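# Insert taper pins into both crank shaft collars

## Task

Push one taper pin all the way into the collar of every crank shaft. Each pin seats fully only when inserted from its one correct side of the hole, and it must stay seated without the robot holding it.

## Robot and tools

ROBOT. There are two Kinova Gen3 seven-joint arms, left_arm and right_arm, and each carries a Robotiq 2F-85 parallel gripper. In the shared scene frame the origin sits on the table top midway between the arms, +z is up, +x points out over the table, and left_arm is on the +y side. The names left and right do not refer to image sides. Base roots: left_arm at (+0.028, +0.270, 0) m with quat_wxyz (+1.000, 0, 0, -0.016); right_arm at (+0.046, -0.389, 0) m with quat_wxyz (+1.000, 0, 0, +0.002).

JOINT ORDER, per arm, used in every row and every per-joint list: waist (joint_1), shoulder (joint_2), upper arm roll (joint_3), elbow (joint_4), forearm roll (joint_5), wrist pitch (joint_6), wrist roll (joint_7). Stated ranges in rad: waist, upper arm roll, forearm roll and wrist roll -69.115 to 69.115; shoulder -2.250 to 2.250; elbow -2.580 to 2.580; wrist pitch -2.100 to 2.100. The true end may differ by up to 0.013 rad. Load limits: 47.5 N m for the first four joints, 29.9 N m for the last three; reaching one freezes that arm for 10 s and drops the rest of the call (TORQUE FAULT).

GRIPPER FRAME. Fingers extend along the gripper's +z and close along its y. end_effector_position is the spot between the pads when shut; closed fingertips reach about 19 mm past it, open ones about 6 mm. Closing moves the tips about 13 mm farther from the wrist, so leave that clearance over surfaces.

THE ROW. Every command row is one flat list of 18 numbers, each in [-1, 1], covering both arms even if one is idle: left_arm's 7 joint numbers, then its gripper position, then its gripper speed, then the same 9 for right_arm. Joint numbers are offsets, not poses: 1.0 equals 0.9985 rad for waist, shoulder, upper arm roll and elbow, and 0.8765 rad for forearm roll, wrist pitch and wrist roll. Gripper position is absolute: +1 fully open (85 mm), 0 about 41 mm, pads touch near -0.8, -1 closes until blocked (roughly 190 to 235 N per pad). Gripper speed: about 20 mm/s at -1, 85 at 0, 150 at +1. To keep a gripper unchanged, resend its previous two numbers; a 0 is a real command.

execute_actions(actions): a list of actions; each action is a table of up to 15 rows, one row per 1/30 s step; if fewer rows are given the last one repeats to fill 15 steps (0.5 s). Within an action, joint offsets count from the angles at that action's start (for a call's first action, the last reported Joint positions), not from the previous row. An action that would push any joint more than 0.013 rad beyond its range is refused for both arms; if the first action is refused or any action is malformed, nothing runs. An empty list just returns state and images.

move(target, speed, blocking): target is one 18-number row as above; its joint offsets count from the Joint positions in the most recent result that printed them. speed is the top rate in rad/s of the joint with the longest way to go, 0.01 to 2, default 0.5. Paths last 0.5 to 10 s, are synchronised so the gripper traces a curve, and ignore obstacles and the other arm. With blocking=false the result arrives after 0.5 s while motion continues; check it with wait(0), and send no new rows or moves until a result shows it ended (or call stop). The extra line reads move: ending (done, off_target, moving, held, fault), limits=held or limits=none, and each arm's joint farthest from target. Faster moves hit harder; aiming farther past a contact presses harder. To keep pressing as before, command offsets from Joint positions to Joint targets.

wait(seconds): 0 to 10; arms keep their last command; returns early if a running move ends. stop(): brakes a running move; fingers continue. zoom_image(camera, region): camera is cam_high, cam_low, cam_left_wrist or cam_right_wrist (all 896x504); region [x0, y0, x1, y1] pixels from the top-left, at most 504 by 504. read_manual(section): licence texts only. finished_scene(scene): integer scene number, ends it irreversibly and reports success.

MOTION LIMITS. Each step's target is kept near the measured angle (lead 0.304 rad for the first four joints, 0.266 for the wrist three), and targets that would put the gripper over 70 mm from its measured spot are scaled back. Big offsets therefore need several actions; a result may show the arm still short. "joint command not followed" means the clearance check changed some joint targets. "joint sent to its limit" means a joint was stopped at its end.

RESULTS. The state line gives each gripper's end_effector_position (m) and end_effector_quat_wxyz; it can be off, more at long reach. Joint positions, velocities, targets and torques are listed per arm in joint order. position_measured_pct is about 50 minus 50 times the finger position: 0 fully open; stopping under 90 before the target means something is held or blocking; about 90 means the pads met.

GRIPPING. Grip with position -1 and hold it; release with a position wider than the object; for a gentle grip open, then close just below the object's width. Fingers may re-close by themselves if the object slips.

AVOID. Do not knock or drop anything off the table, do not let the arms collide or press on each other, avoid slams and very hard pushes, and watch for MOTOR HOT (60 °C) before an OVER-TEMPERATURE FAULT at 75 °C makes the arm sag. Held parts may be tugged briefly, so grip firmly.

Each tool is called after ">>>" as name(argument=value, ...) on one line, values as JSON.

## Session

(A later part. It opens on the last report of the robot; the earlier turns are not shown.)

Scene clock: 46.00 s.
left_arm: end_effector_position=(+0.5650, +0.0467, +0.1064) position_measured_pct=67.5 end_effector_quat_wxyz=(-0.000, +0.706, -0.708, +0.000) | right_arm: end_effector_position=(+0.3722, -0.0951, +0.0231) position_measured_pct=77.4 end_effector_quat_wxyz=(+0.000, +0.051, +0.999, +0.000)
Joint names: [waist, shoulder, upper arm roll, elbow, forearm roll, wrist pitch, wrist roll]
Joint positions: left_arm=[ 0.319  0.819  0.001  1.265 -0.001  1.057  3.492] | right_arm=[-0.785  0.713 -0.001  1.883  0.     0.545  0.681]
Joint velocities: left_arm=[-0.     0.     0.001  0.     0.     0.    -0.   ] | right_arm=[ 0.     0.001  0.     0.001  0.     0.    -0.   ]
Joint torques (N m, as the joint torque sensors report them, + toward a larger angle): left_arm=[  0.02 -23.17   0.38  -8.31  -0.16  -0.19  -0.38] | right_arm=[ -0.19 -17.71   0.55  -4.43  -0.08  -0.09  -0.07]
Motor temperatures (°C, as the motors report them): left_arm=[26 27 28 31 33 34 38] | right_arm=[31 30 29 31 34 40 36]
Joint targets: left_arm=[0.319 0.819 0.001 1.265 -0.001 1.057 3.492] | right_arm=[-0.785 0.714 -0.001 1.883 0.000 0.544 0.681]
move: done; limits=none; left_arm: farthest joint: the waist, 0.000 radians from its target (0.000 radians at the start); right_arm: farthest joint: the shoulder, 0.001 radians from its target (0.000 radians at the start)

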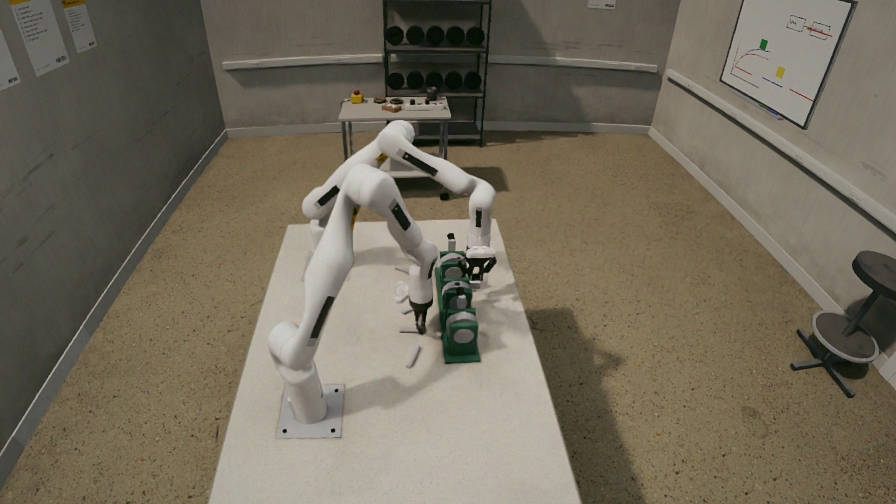

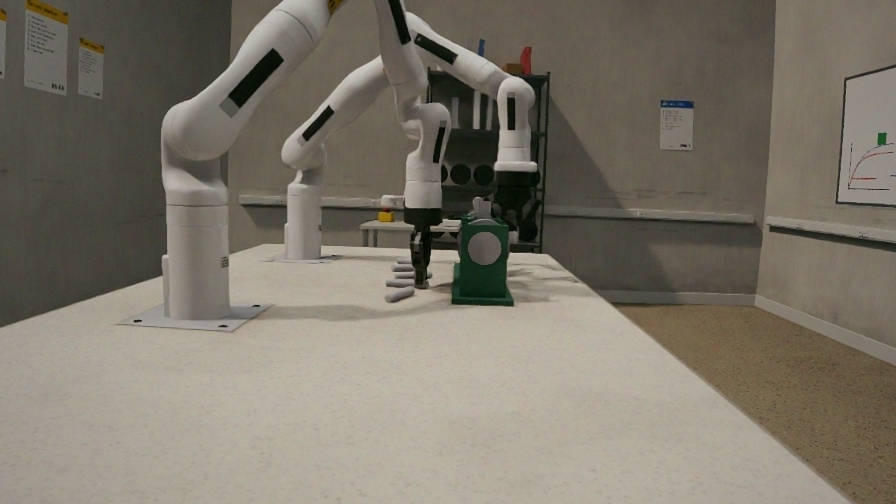

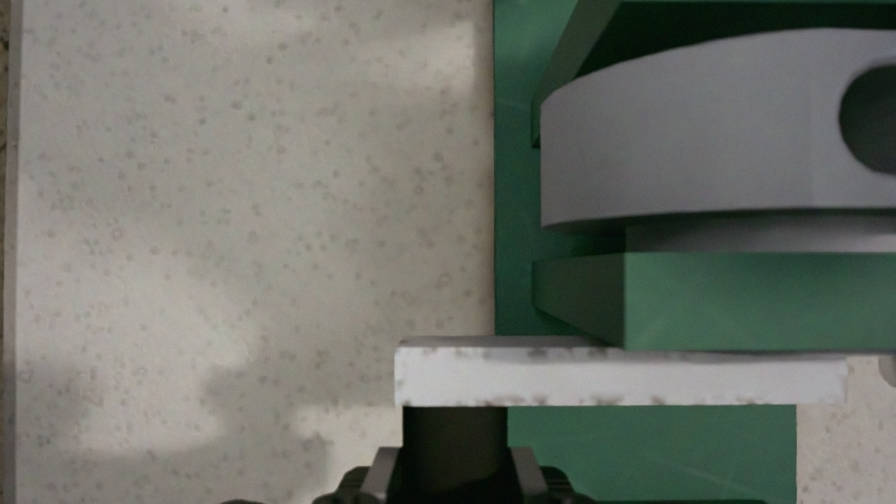

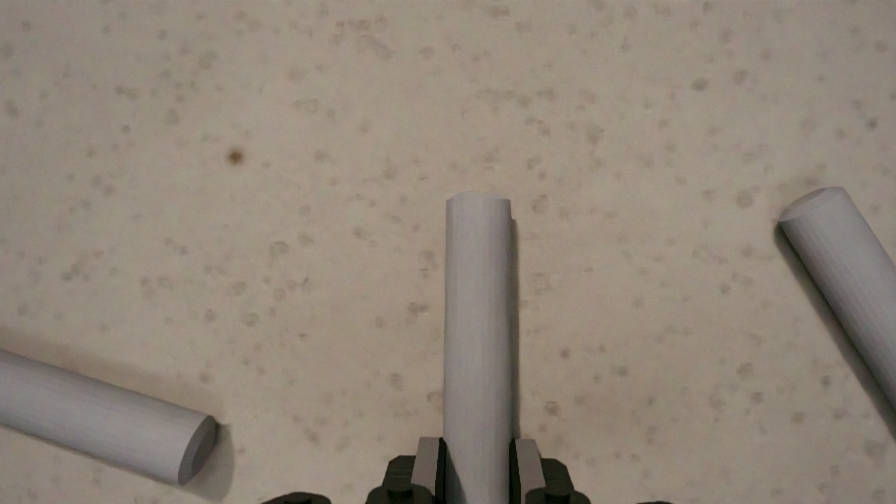

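>>> execute_actions(actions=[])

Scene clock: 47.60 s.
left_arm: end_effector_position=(+0.5650, +0.0467, +0.1064) position_measured_pct=67.5 end_effector_quat_wxyz=(-0.000, +0.706, -0.708, +0.000) | right_arm: end_effector_position=(+0.3722, -0.0951, +0.0231) position_measured_pct=77.4 end_effector_quat_wxyz=(+0.000, +0.051, +0.999, +0.000)
Joint names: [waist, shoulder, upper arm roll, elbow, forearm roll, wrist pitch, wrist roll]
Joint positions: left_arm=[ 0.319  0.819  0.001  1.265 -0.001  1.057  3.492] | right_arm=[-0.785  0.713 -0.001  1.883  0.     0.545  0.681]
Joint velocities: left_arm=[-0.001 -0.     0.    -0.     0.     0.    -0.   ] | right_arm=[-0.    -0.002 -0.     0.    -0.     0.001  0.   ]
Joint torques (N m, as the joint torque sensors report them, + toward a larger angle): left_arm=[  0.15 -23.47  -0.17  -8.49  -0.38  -0.08  -0.1 ] | right_arm=[ -0.44 -18.03   0.47  -4.52  -0.08   0.1   -0.1 ]
Motor temperatures (°C, as the motors report them): left_arm=[26 27 28 31 33 34 38] | right_arm=[31 30 29 31 34 40 36]
Joint targets: left_arm=[0.319 0.819 0.001 1.265 -0.001 1.057 3.492] | right_arm=[-0.785 0.714 -0.001 1.883 0.000 0.544 0.681]

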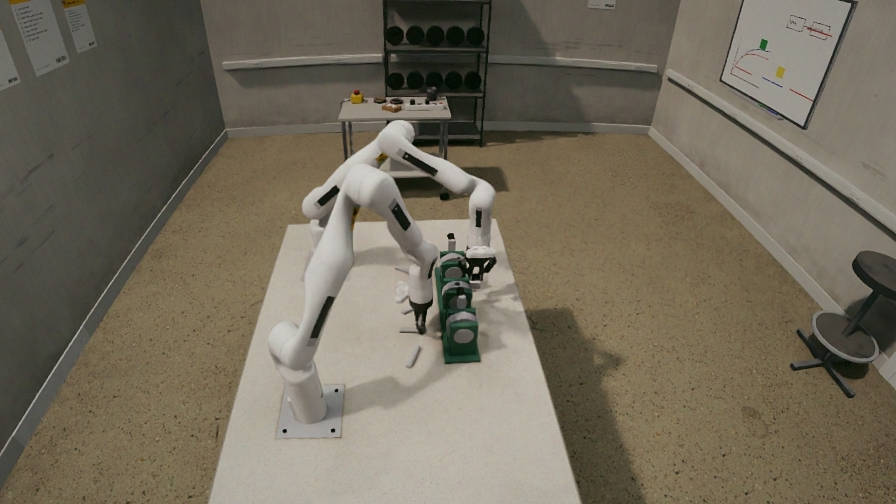

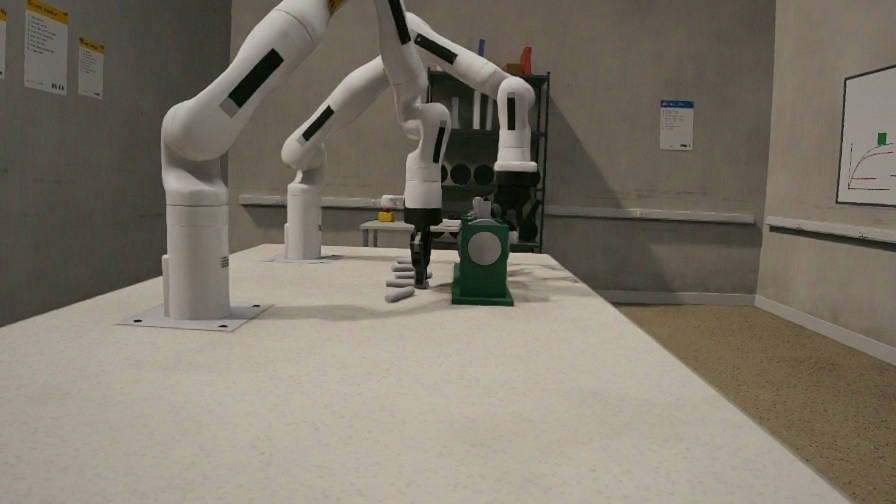

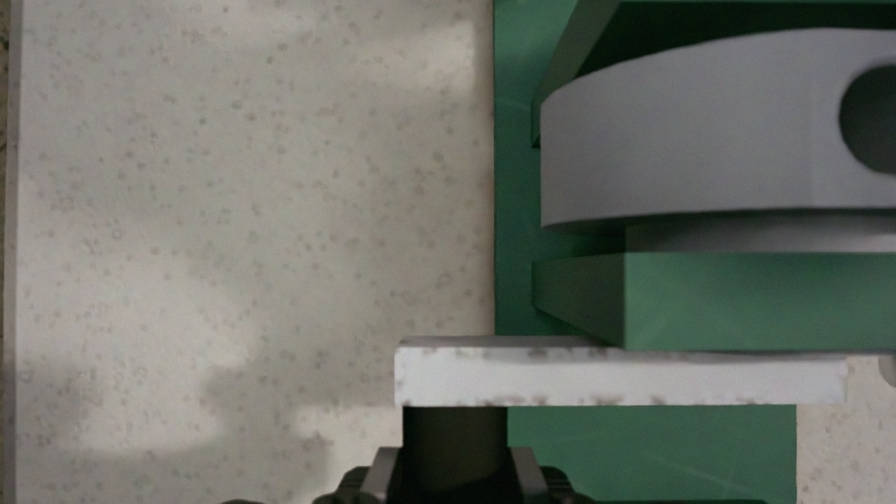

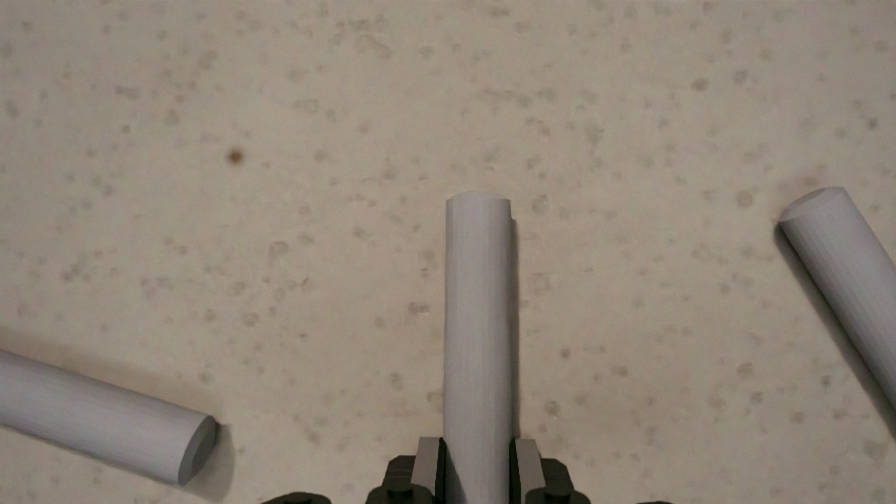

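>>> move(target=[0.0057,-0.0595,0,0.001,0,0.0673,0.0072,-0.38,0.5, 0,-0.1,0,-0.02,0,0.137,0,-1,-0.1], speed=0.3)

>>> move(target=[0.0161,-0.0794,0,0.0671,0,0.014,0.0184,-0.38,0.5, 0.07,-0.15,0,-0.025,0,0.2,0.14,-1,-0.1], speed=0.35)

>>> move(target=[0.0267,-0.0846,0,0.1243,0,-0.045,0.0305,-0.38,0.5, 0.0748,-0.181,0,-0.024,0,0.234,0.14,-1,-0.1], speed=0.35)

Scene clock: 49.13 s.
left_arm: end_effector_position=(+0.5562, +0.0467, +0.1401) position_measured_pct=67.5 end_effector_quat_wxyz=(-0.001, +0.707, -0.707, +0.001) | right_arm: end_effector_position=(+0.3706, -0.0967, +0.0703) position_measured_pct=77.4 end_effector_quat_wxyz=(-0.000, +0.051, +0.999, +0.000)
Joint names: [waist, shoulder, upper arm roll, elbow, forearm roll, wrist pitch, wrist roll]
Joint positions: left_arm=[ 0.324  0.761  0.001  1.265 -0.001  1.114  3.498] | right_arm=[-0.785  0.613 -0.001  1.863  0.     0.665  0.681]
Joint velocities: left_arm=[ 0.001 -0.    -0.     0.001 -0.     0.001 -0.   ] | right_arm=[ 0.    -0.002 -0.001  0.002 -0.    -0.    -0.   ]
Joint torques (N m, as the joint torque sensors report them, + toward a larger angle): left_arm=[ -0.05 -23.76   0.24  -7.18   0.17   0.82  -0.02] | right_arm=[ -0.05 -18.5    0.6   -5.53   0.03   0.2   -0.13]
Motor temperatures (°C, as the motors report them): left_arm=[26 27 28 31 33 34 38] | right_arm=[31 30 29 31 34 40 36]
Joint targets: left_arm=[0.324 0.760 0.001 1.266 -0.001 1.116 3.498] | right_arm=[-0.785 0.613 -0.001 1.863 0.000 0.665 0.681]
move: done; limits=none; left_arm: farthest joint: the wrist pitch, 0.002 radians from its target (0.059 radians at the start); right_arm: farthest joint: the waist, 0.000 radians from its target (0.000 radians at the start)

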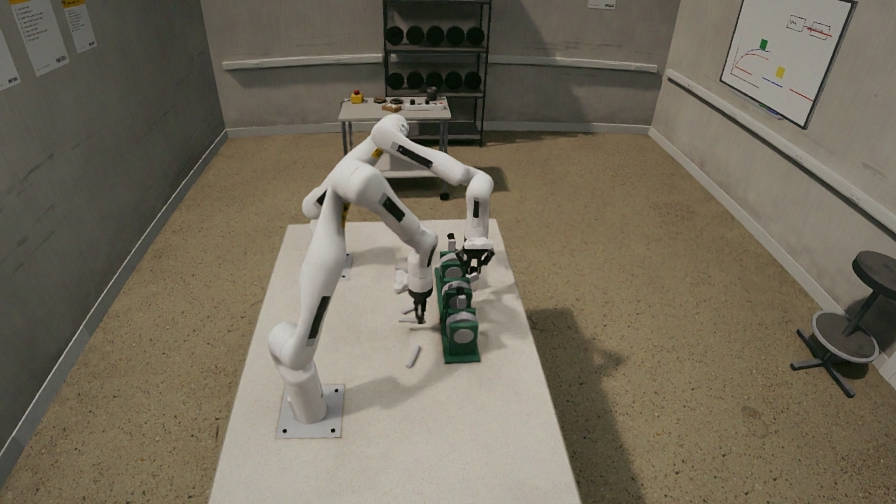

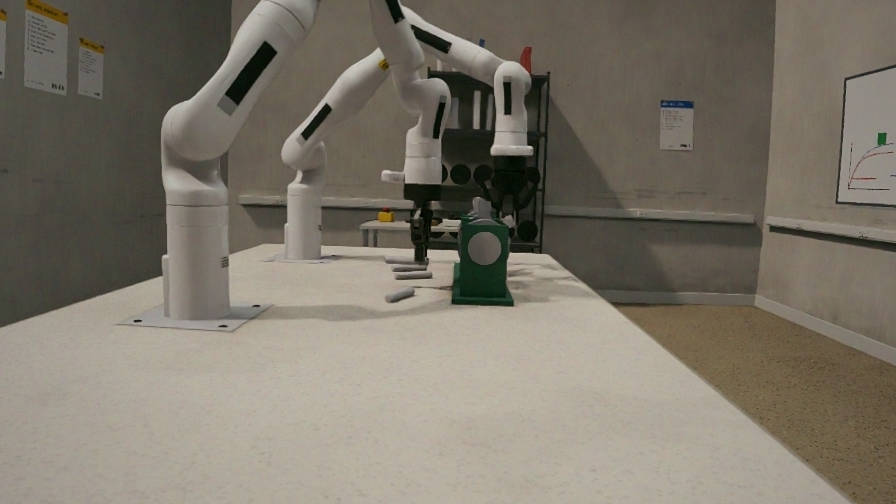

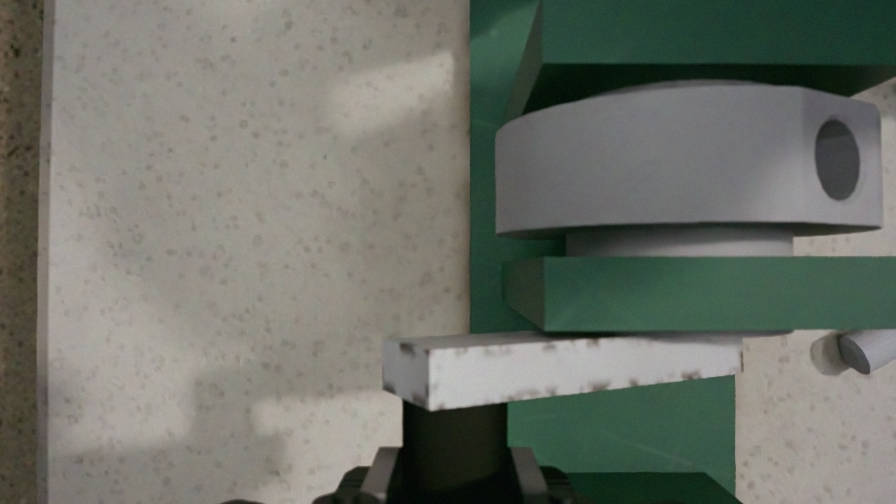

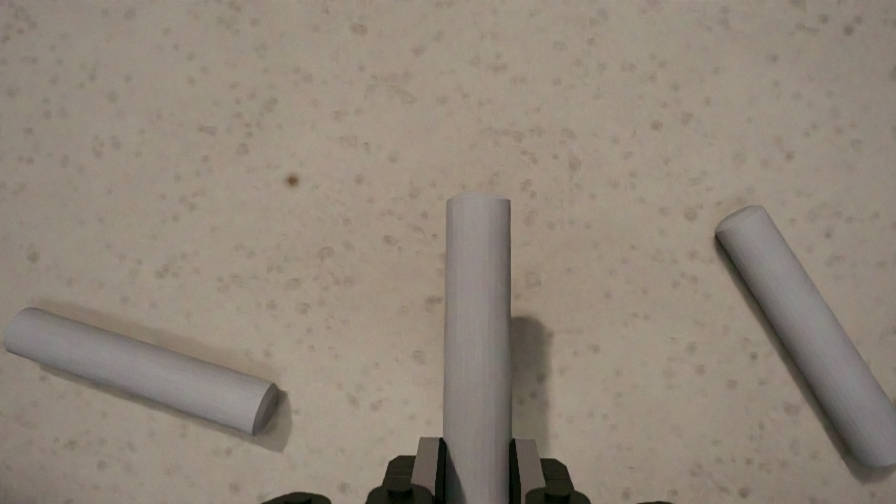

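Scene clock: 50.10 s.
left_arm: end_effector_position=(+0.5319, +0.0468, +0.1656) position_measured_pct=67.5 end_effector_quat_wxyz=(-0.001, +0.707, -0.707, +0.002) | right_arm: end_effector_position=(+0.3795, -0.1295, +0.1400) position_measured_pct=77.4 end_effector_quat_wxyz=(-0.000, +0.024, +1.000, -0.000)
Joint names: [waist, shoulder, upper arm roll, elbow, forearm roll, wrist pitch, wrist roll]
Joint positions: left_arm=[ 0.34   0.682  0.     1.331 -0.001  1.124  3.514] | right_arm=[-0.715  0.464 -0.001  1.838  0.     0.84   0.803]
Joint velocities: left_arm=[ 0.    -0.001 -0.002  0.    -0.     0.001  0.   ] | right_arm=[ 0.001 -0.002  0.     0.001 -0.     0.001  0.   ]
Joint torques (N m, as the joint torque sensors report them, + toward a larger angle): left_arm=[  0.42 -22.28   0.01  -7.96   0.31   0.74  -0.19] | right_arm=[ -0.25 -16.91   0.42  -6.67   0.08   0.26   0.01]
Motor temperatures (°C, as the motors report them): left_arm=[26 27 28 31 33 34 38] | right_arm=[31 30 29 31 34 40 36]
Joint targets: left_arm=[0.340 0.682 0.001 1.332 -0.001 1.126 3.514] | right_arm=[-0.715 0.464 -0.001 1.838 0.000 0.840 0.803]
move: done; limits=none; left_arm: farthest joint: the wrist pitch, 0.002 radians from its target (0.012 radians at the start); right_arm: farthest joint: the shoulder, 0.001 radians from its target (0.150 radians at the start)

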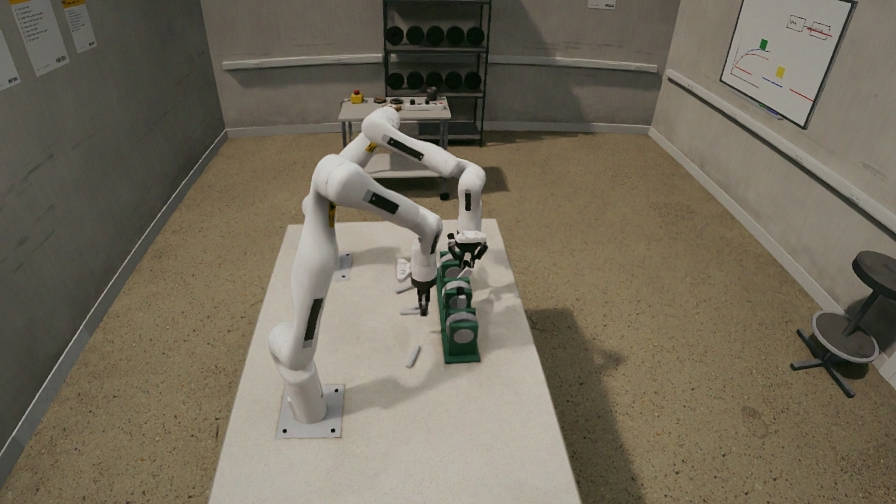

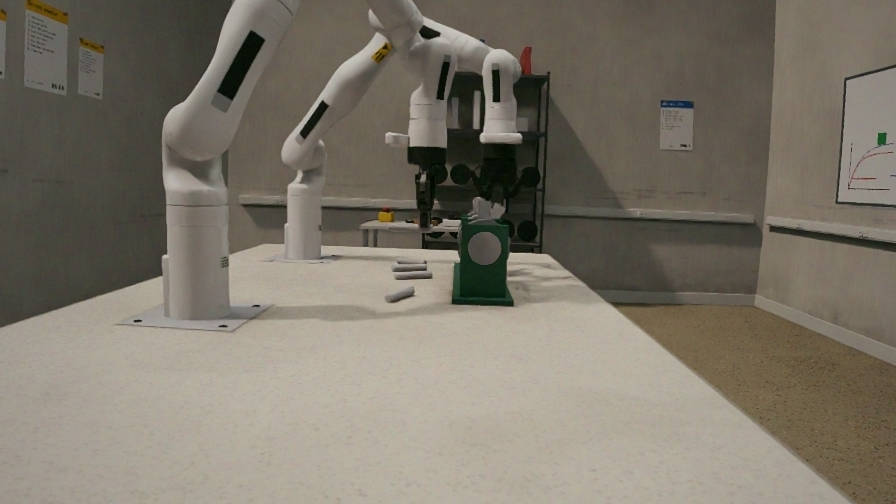

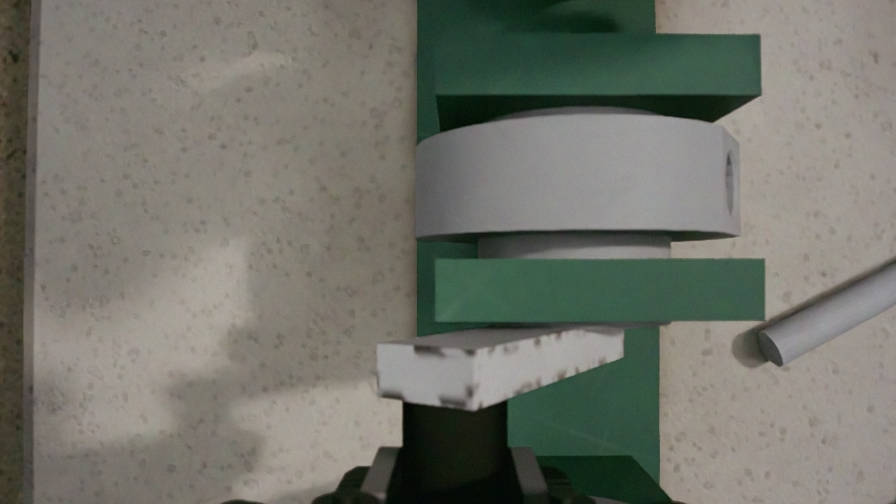

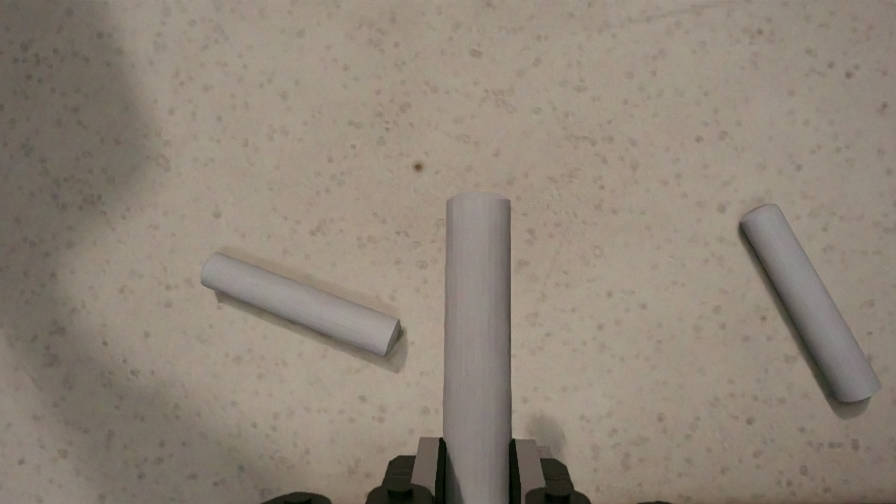

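Scene clock: 51.13 s.
left_arm: end_effector_position=(+0.4955, +0.0468, +0.1761) position_measured_pct=67.5 end_effector_quat_wxyz=(-0.002, +0.707, -0.707, +0.003) | right_arm: end_effector_position=(+0.3715, -0.1749, +0.2195) position_measured_pct=77.4 end_effector_quat_wxyz=(-0.001, +0.000, +1.000, -0.000)
Joint names: [waist, shoulder, upper arm roll, elbow, forearm roll, wrist pitch, wrist roll]
Joint positions: left_arm=[ 0.366  0.598 -0.     1.453 -0.002  1.084  3.541] | right_arm=[-0.64   0.283 -0.001  1.814  0.     1.046  0.926]
Joint velocities: left_arm=[ 0.001 -0.     0.002 -0.    -0.    -0.    -0.   ] | right_arm=[ 0.001 -0.002 -0.     0.     0.     0.    -0.   ]
Joint torques (N m, as the joint torque sensors report them, + toward a larger angle): left_arm=[ -0.1  -19.65   0.38  -7.74   0.43   0.65   0.08] | right_arm=[ -0.34 -14.89   0.66  -7.5    0.22  -0.05  -0.04]
Motor temperatures (°C, as the motors report them): left_arm=[26 27 28 31 33 34 38] | right_arm=[31 30 29 31 34 40 36]
Joint targets: left_arm=[0.366 0.598 0.000 1.455 -0.001 1.085 3.541] | right_arm=[-0.640 0.283 -0.001 1.814 0.000 1.046 0.926]
move: done; limits=none; left_arm: farthest joint: the elbow, 0.002 radians from its target (0.125 radians at the start); right_arm: farthest joint: the waist, 0.000 radians from its target (0.075 radians at the start)

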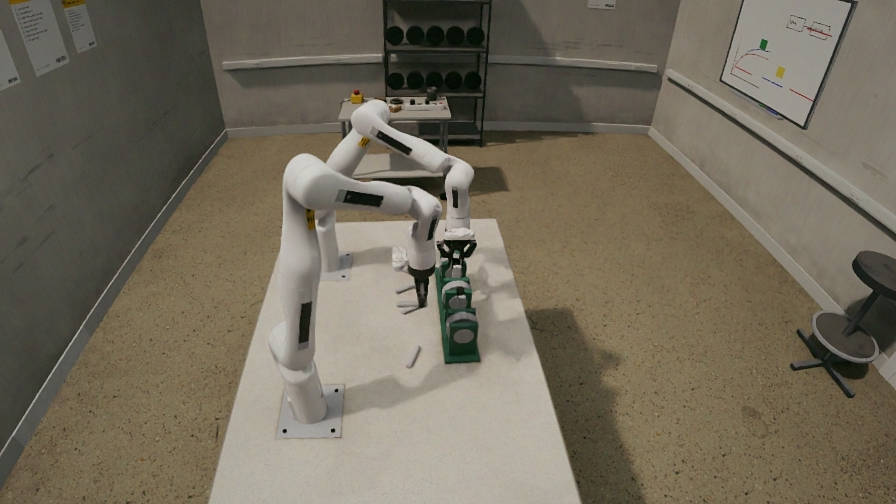

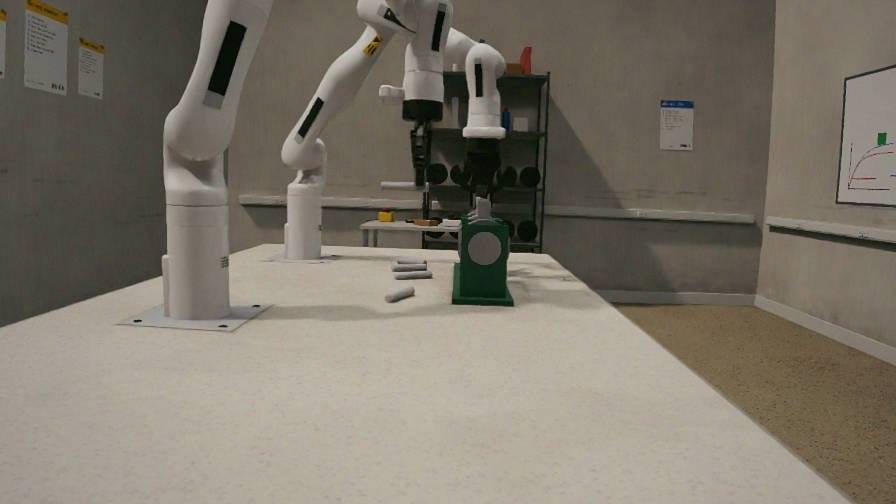

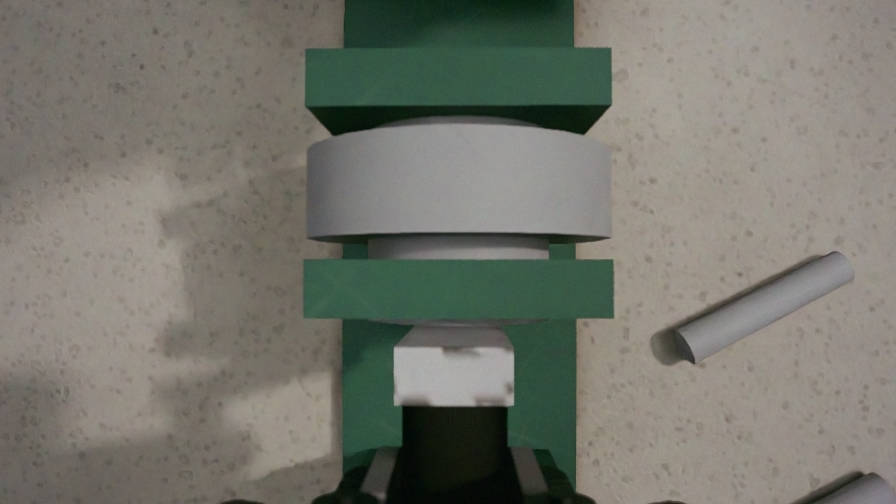

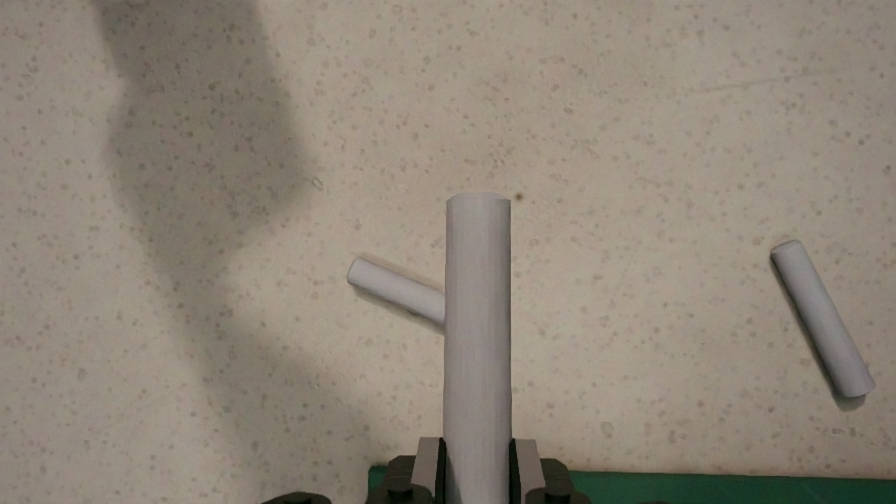

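>>> move(target=[0,-0.0407,0,-0.0806,0,0.1457,0,0,1, 0.1,0.216,0,-0.37,0,0.174,0.115,-1,-0.1], speed=0.7)

Scene clock: 53.00 s.
left_arm: end_effector_position=(+0.4947, +0.0472, +0.2201) position_measured_pct=50.0 end_effector_quat_wxyz=(-0.001, +0.707, -0.707, -0.000) | right_arm: end_effector_position=(+0.4811, -0.1540, +0.2286) position_measured_pct=77.4 end_effector_quat_wxyz=(+0.000, -0.000, +1.000, +0.000)
Joint names: [waist, shoulder, upper arm roll, elbow, forearm roll, wrist pitch, wrist roll]
Joint positions: left_arm=[ 0.366  0.557 -0.     1.373 -0.002  1.211  3.541] | right_arm=[-0.541  0.499 -0.001  1.445  0.     1.198  1.027]
Joint velocities: left_arm=[-0.001 -0.    -0.001 -0.001  0.     0.001 -0.   ] | right_arm=[ 0.001  0.004 -0.     0.     0.     0.    -0.   ]
Joint torques (N m, as the joint torque sensors report them, + toward a larger angle): left_arm=[ -0.17 -20.12  -0.09  -8.66   0.19  -0.08  -0.09] | right_arm=[ -0.4  -19.81   0.55  -8.49   0.02   0.19  -0.06]
Motor temperatures (°C, as the motors report them): left_arm=[26 27 28 31 33 34 38] | right_arm=[31 30 29 31 34 40 36]
Joint targets: left_arm=[0.366 0.557 -0.000 1.373 -0.002 1.211 3.541] | right_arm=[-0.541 0.499 -0.001 1.445 0.000 1.198 1.027]
move: done; limits=none; left_arm: farthest joint: the waist, 0.000 radians from its target (0.000 radians at the start); right_arm: farthest joint: the waist, 0.001 radians from its target (0.100 radians at the start)

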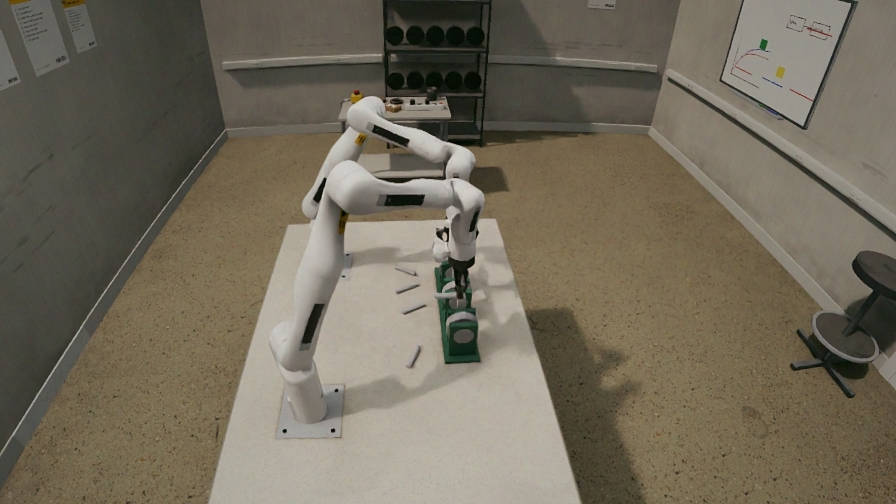

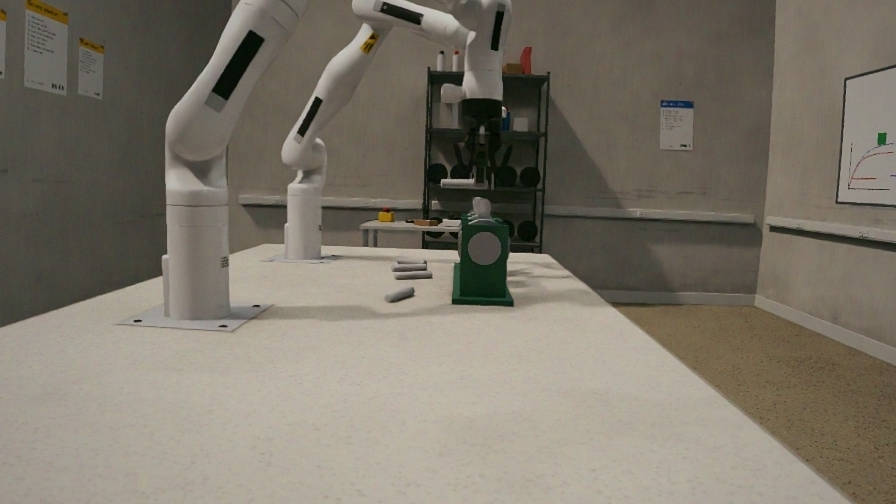

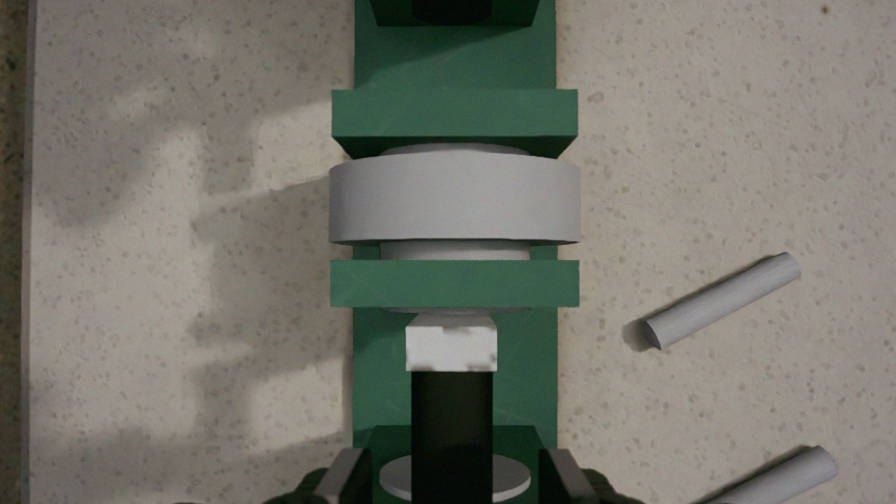

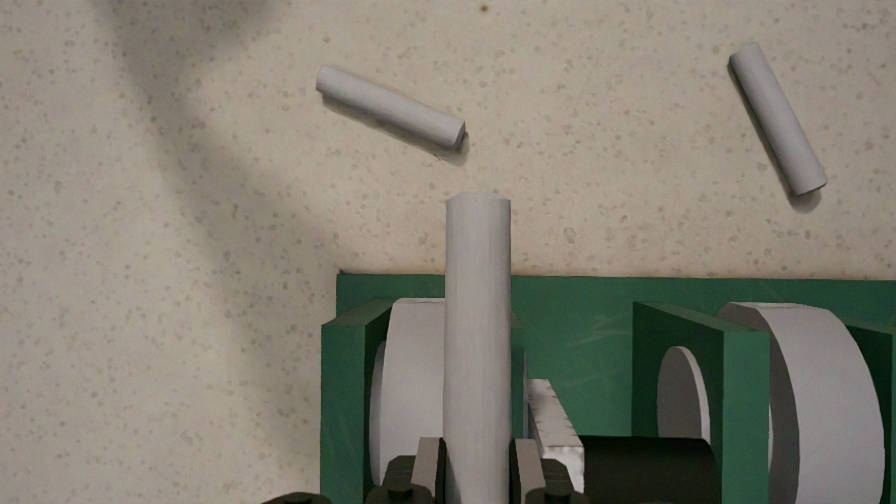

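>>> move(target=[0.02,-0.157,0,0.3275,0,-0.193,0.9,0,1, 0.1529,0.3243,0,-0.555,0,0.2625,0.1728,-1,-0.1], speed=1.0)

Scene clock: 55.10 s.
left_arm: end_effector_position=(+0.4154, +0.0711, +0.2022) position_measured_pct=50.0 end_effector_quat_wxyz=(-0.001, +0.921, -0.390, -0.000) | right_arm: end_effector_position=(+0.6278, -0.1751, +0.2153) position_measured_pct=77.4 end_effector_quat_wxyz=(+0.000, +0.000, +1.000, +0.000)
Joint names: [waist, shoulder, upper arm roll, elbow, forearm roll, wrist pitch, wrist roll]
Joint positions: left_arm=[ 0.386  0.4   -0.     1.7   -0.002  1.042  4.33 ] | right_arm=[-0.388  0.822 -0.001  0.89   0.     1.428  1.178]
Joint velocities: left_arm=[ 0.001 -0.001 -0.     0.    -0.    -0.001 -0.   ] | right_arm=[ 0.001  0.003  0.    -0.001 -0.    -0.    -0.   ]
Joint torques (N m, as the joint torque sensors report them, + toward a larger angle): left_arm=[  0.04 -15.97  -0.01  -8.17  -0.36  -0.13  -0.34] | right_arm=[ -0.49 -26.06   0.8   -9.03  -0.04   0.08  -0.02]
Motor temperatures (°C, as the motors report them): left_arm=[26 27 28 31 33 34 38] | right_arm=[31 30 29 31 34 40 36]
Joint targets: left_arm=[0.386 0.400 -0.000 1.700 -0.002 1.042 4.330] | right_arm=[-0.388 0.823 -0.001 0.890 0.000 1.428 1.178]
move: done; limits=none; left_arm: farthest joint: the waist, 0.000 radians from its target (0.020 radians at the start); right_arm: farthest joint: the waist, 0.000 radians from its target (0.152 radians at the start)

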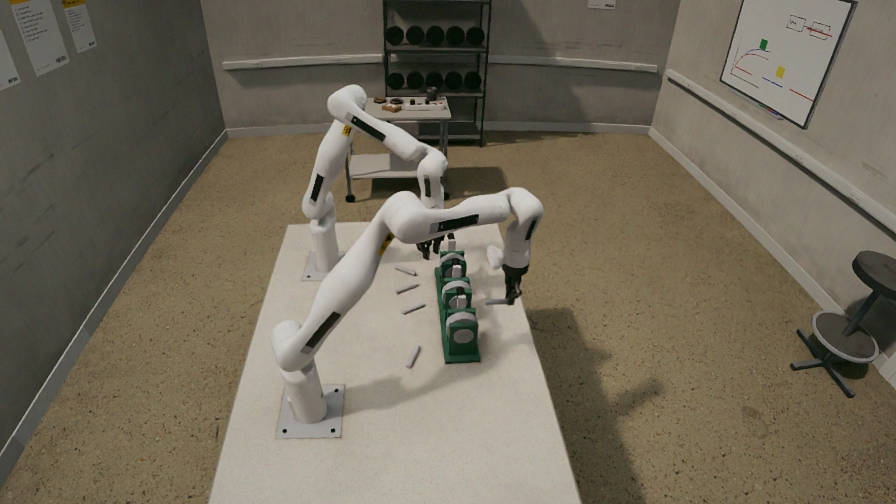

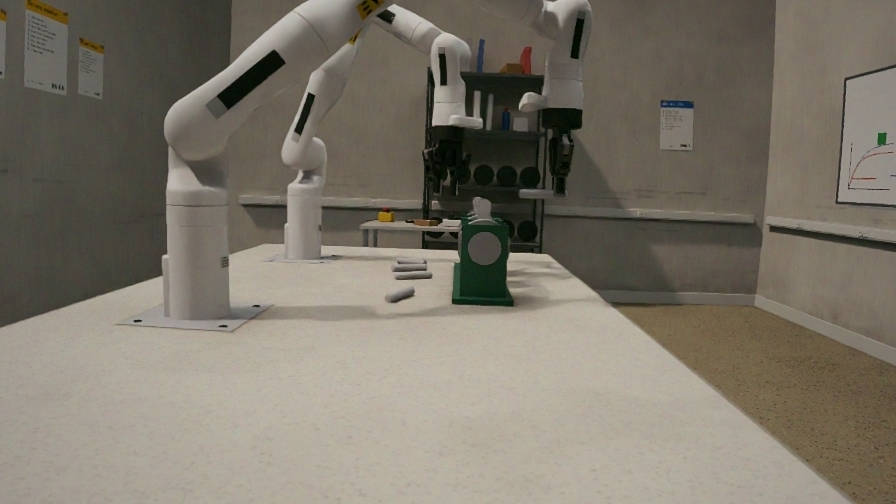

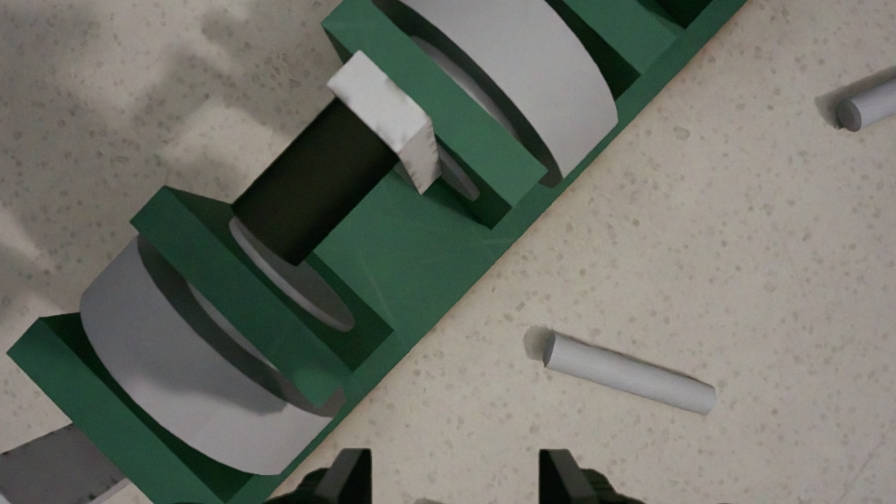

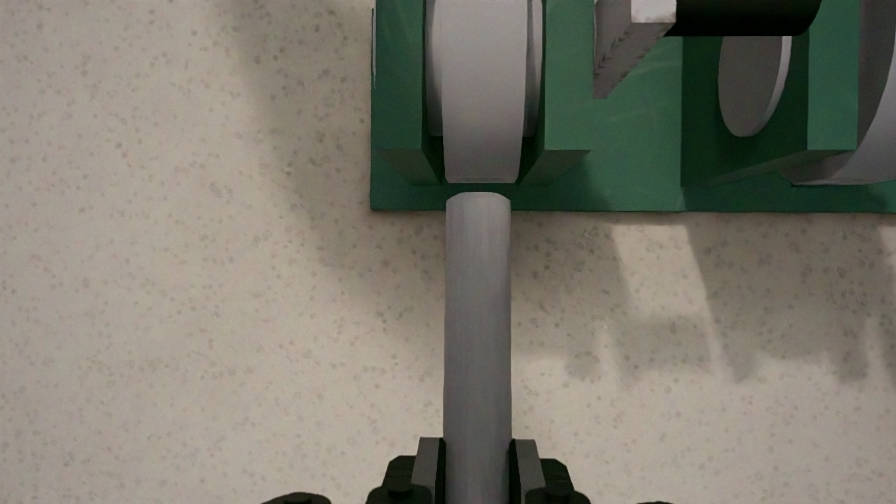

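>>> move(target=[0.028,-0.088,0,0.5,0,-0.4696,1,0,1, 0,0.0768,0,0.1758,0,-0.2859,0,-1,-0.1], speed=1.0)

Scene clock: 56.73 s.
left_arm: end_effector_position=(+0.3007, +0.1124, +0.1197) position_measured_pct=50.0 end_effector_quat_wxyz=(-0.001, +1.000, +0.023, -0.000) | right_arm: end_effector_position=(+0.6274, -0.1752, +0.1146) position_measured_pct=77.4 end_effector_quat_wxyz=(-0.001, +0.000, +1.000, -0.000)
Joint names: [waist, shoulder, upper arm roll, elbow, forearm roll, wrist pitch, wrist roll]
Joint positions: left_arm=[ 0.414  0.313 -0.     2.199 -0.002  0.631  5.206] | right_arm=[-0.388  0.899 -0.001  1.066  0.     1.178  1.178]
Joint velocities: left_arm=[-0.    -0.003  0.001  0.001 -0.     0.    -0.   ] | right_arm=[ 0.    -0.    -0.    -0.002 -0.     0.001  0.   ]
Joint torques (N m, as the joint torque sensors report them, + toward a larger angle): left_arm=[ -0.18 -12.28  -0.15  -5.7    0.02  -0.41  -0.25] | right_arm=[ -0.39 -26.3    0.29  -8.32   0.2    0.28  -0.08]
Motor temperatures (°C, as the motors report them): left_arm=[26 27 28 31 33 34 38] | right_arm=[31 30 29 32 34 40 36]
Joint targets: left_arm=[0.414 0.313 -0.000 2.199 -0.002 0.631 5.206] | right_arm=[-0.388 0.899 -0.001 1.066 0.000 1.178 1.178]
move: done; limits=none; left_arm: farthest joint: the shoulder, 0.001 radians from its target (0.088 radians at the start); right_arm: farthest joint: the waist, 0.000 radians from its target (0.000 radians at the start)

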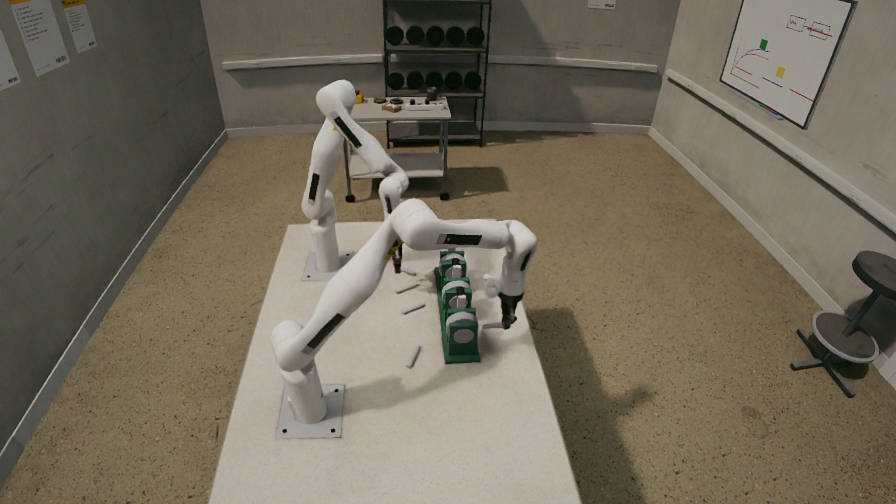

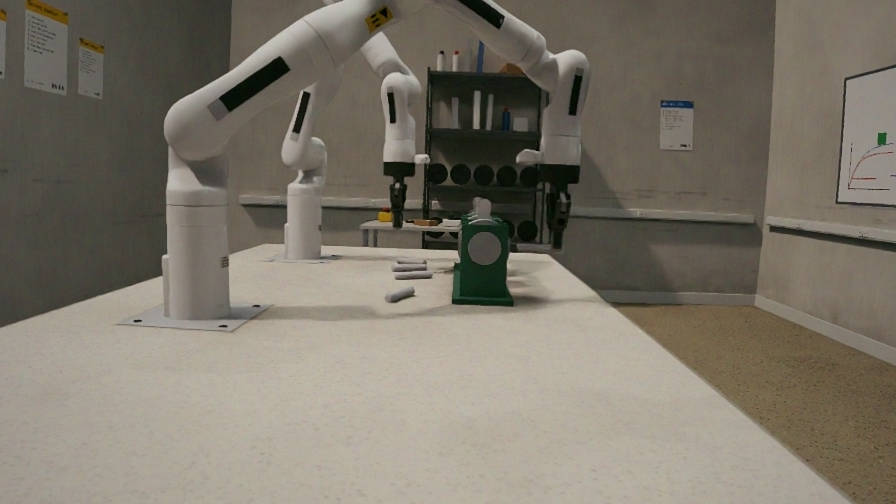

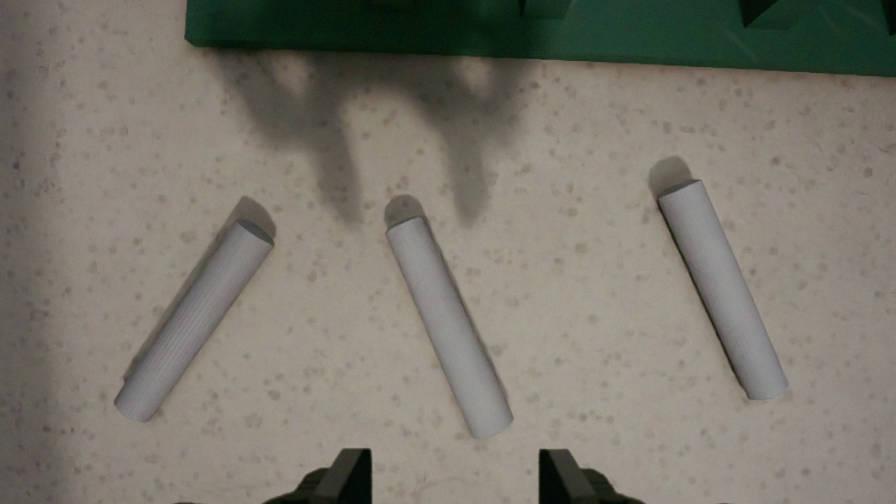

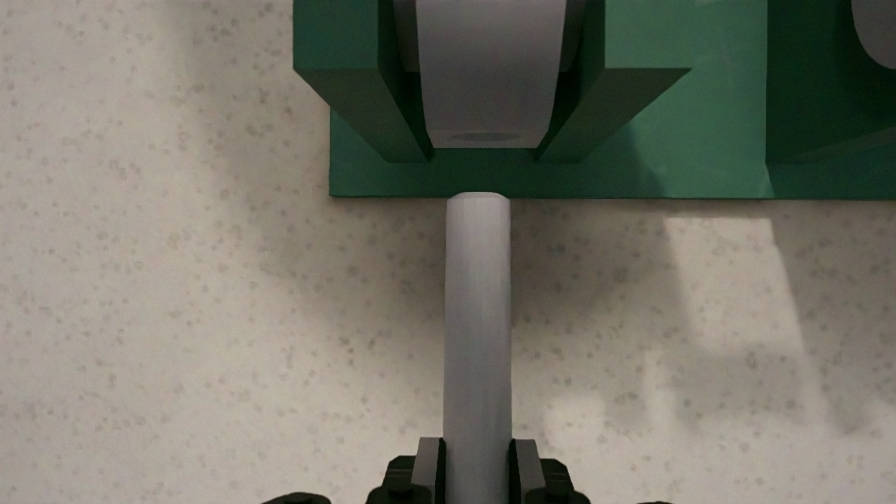

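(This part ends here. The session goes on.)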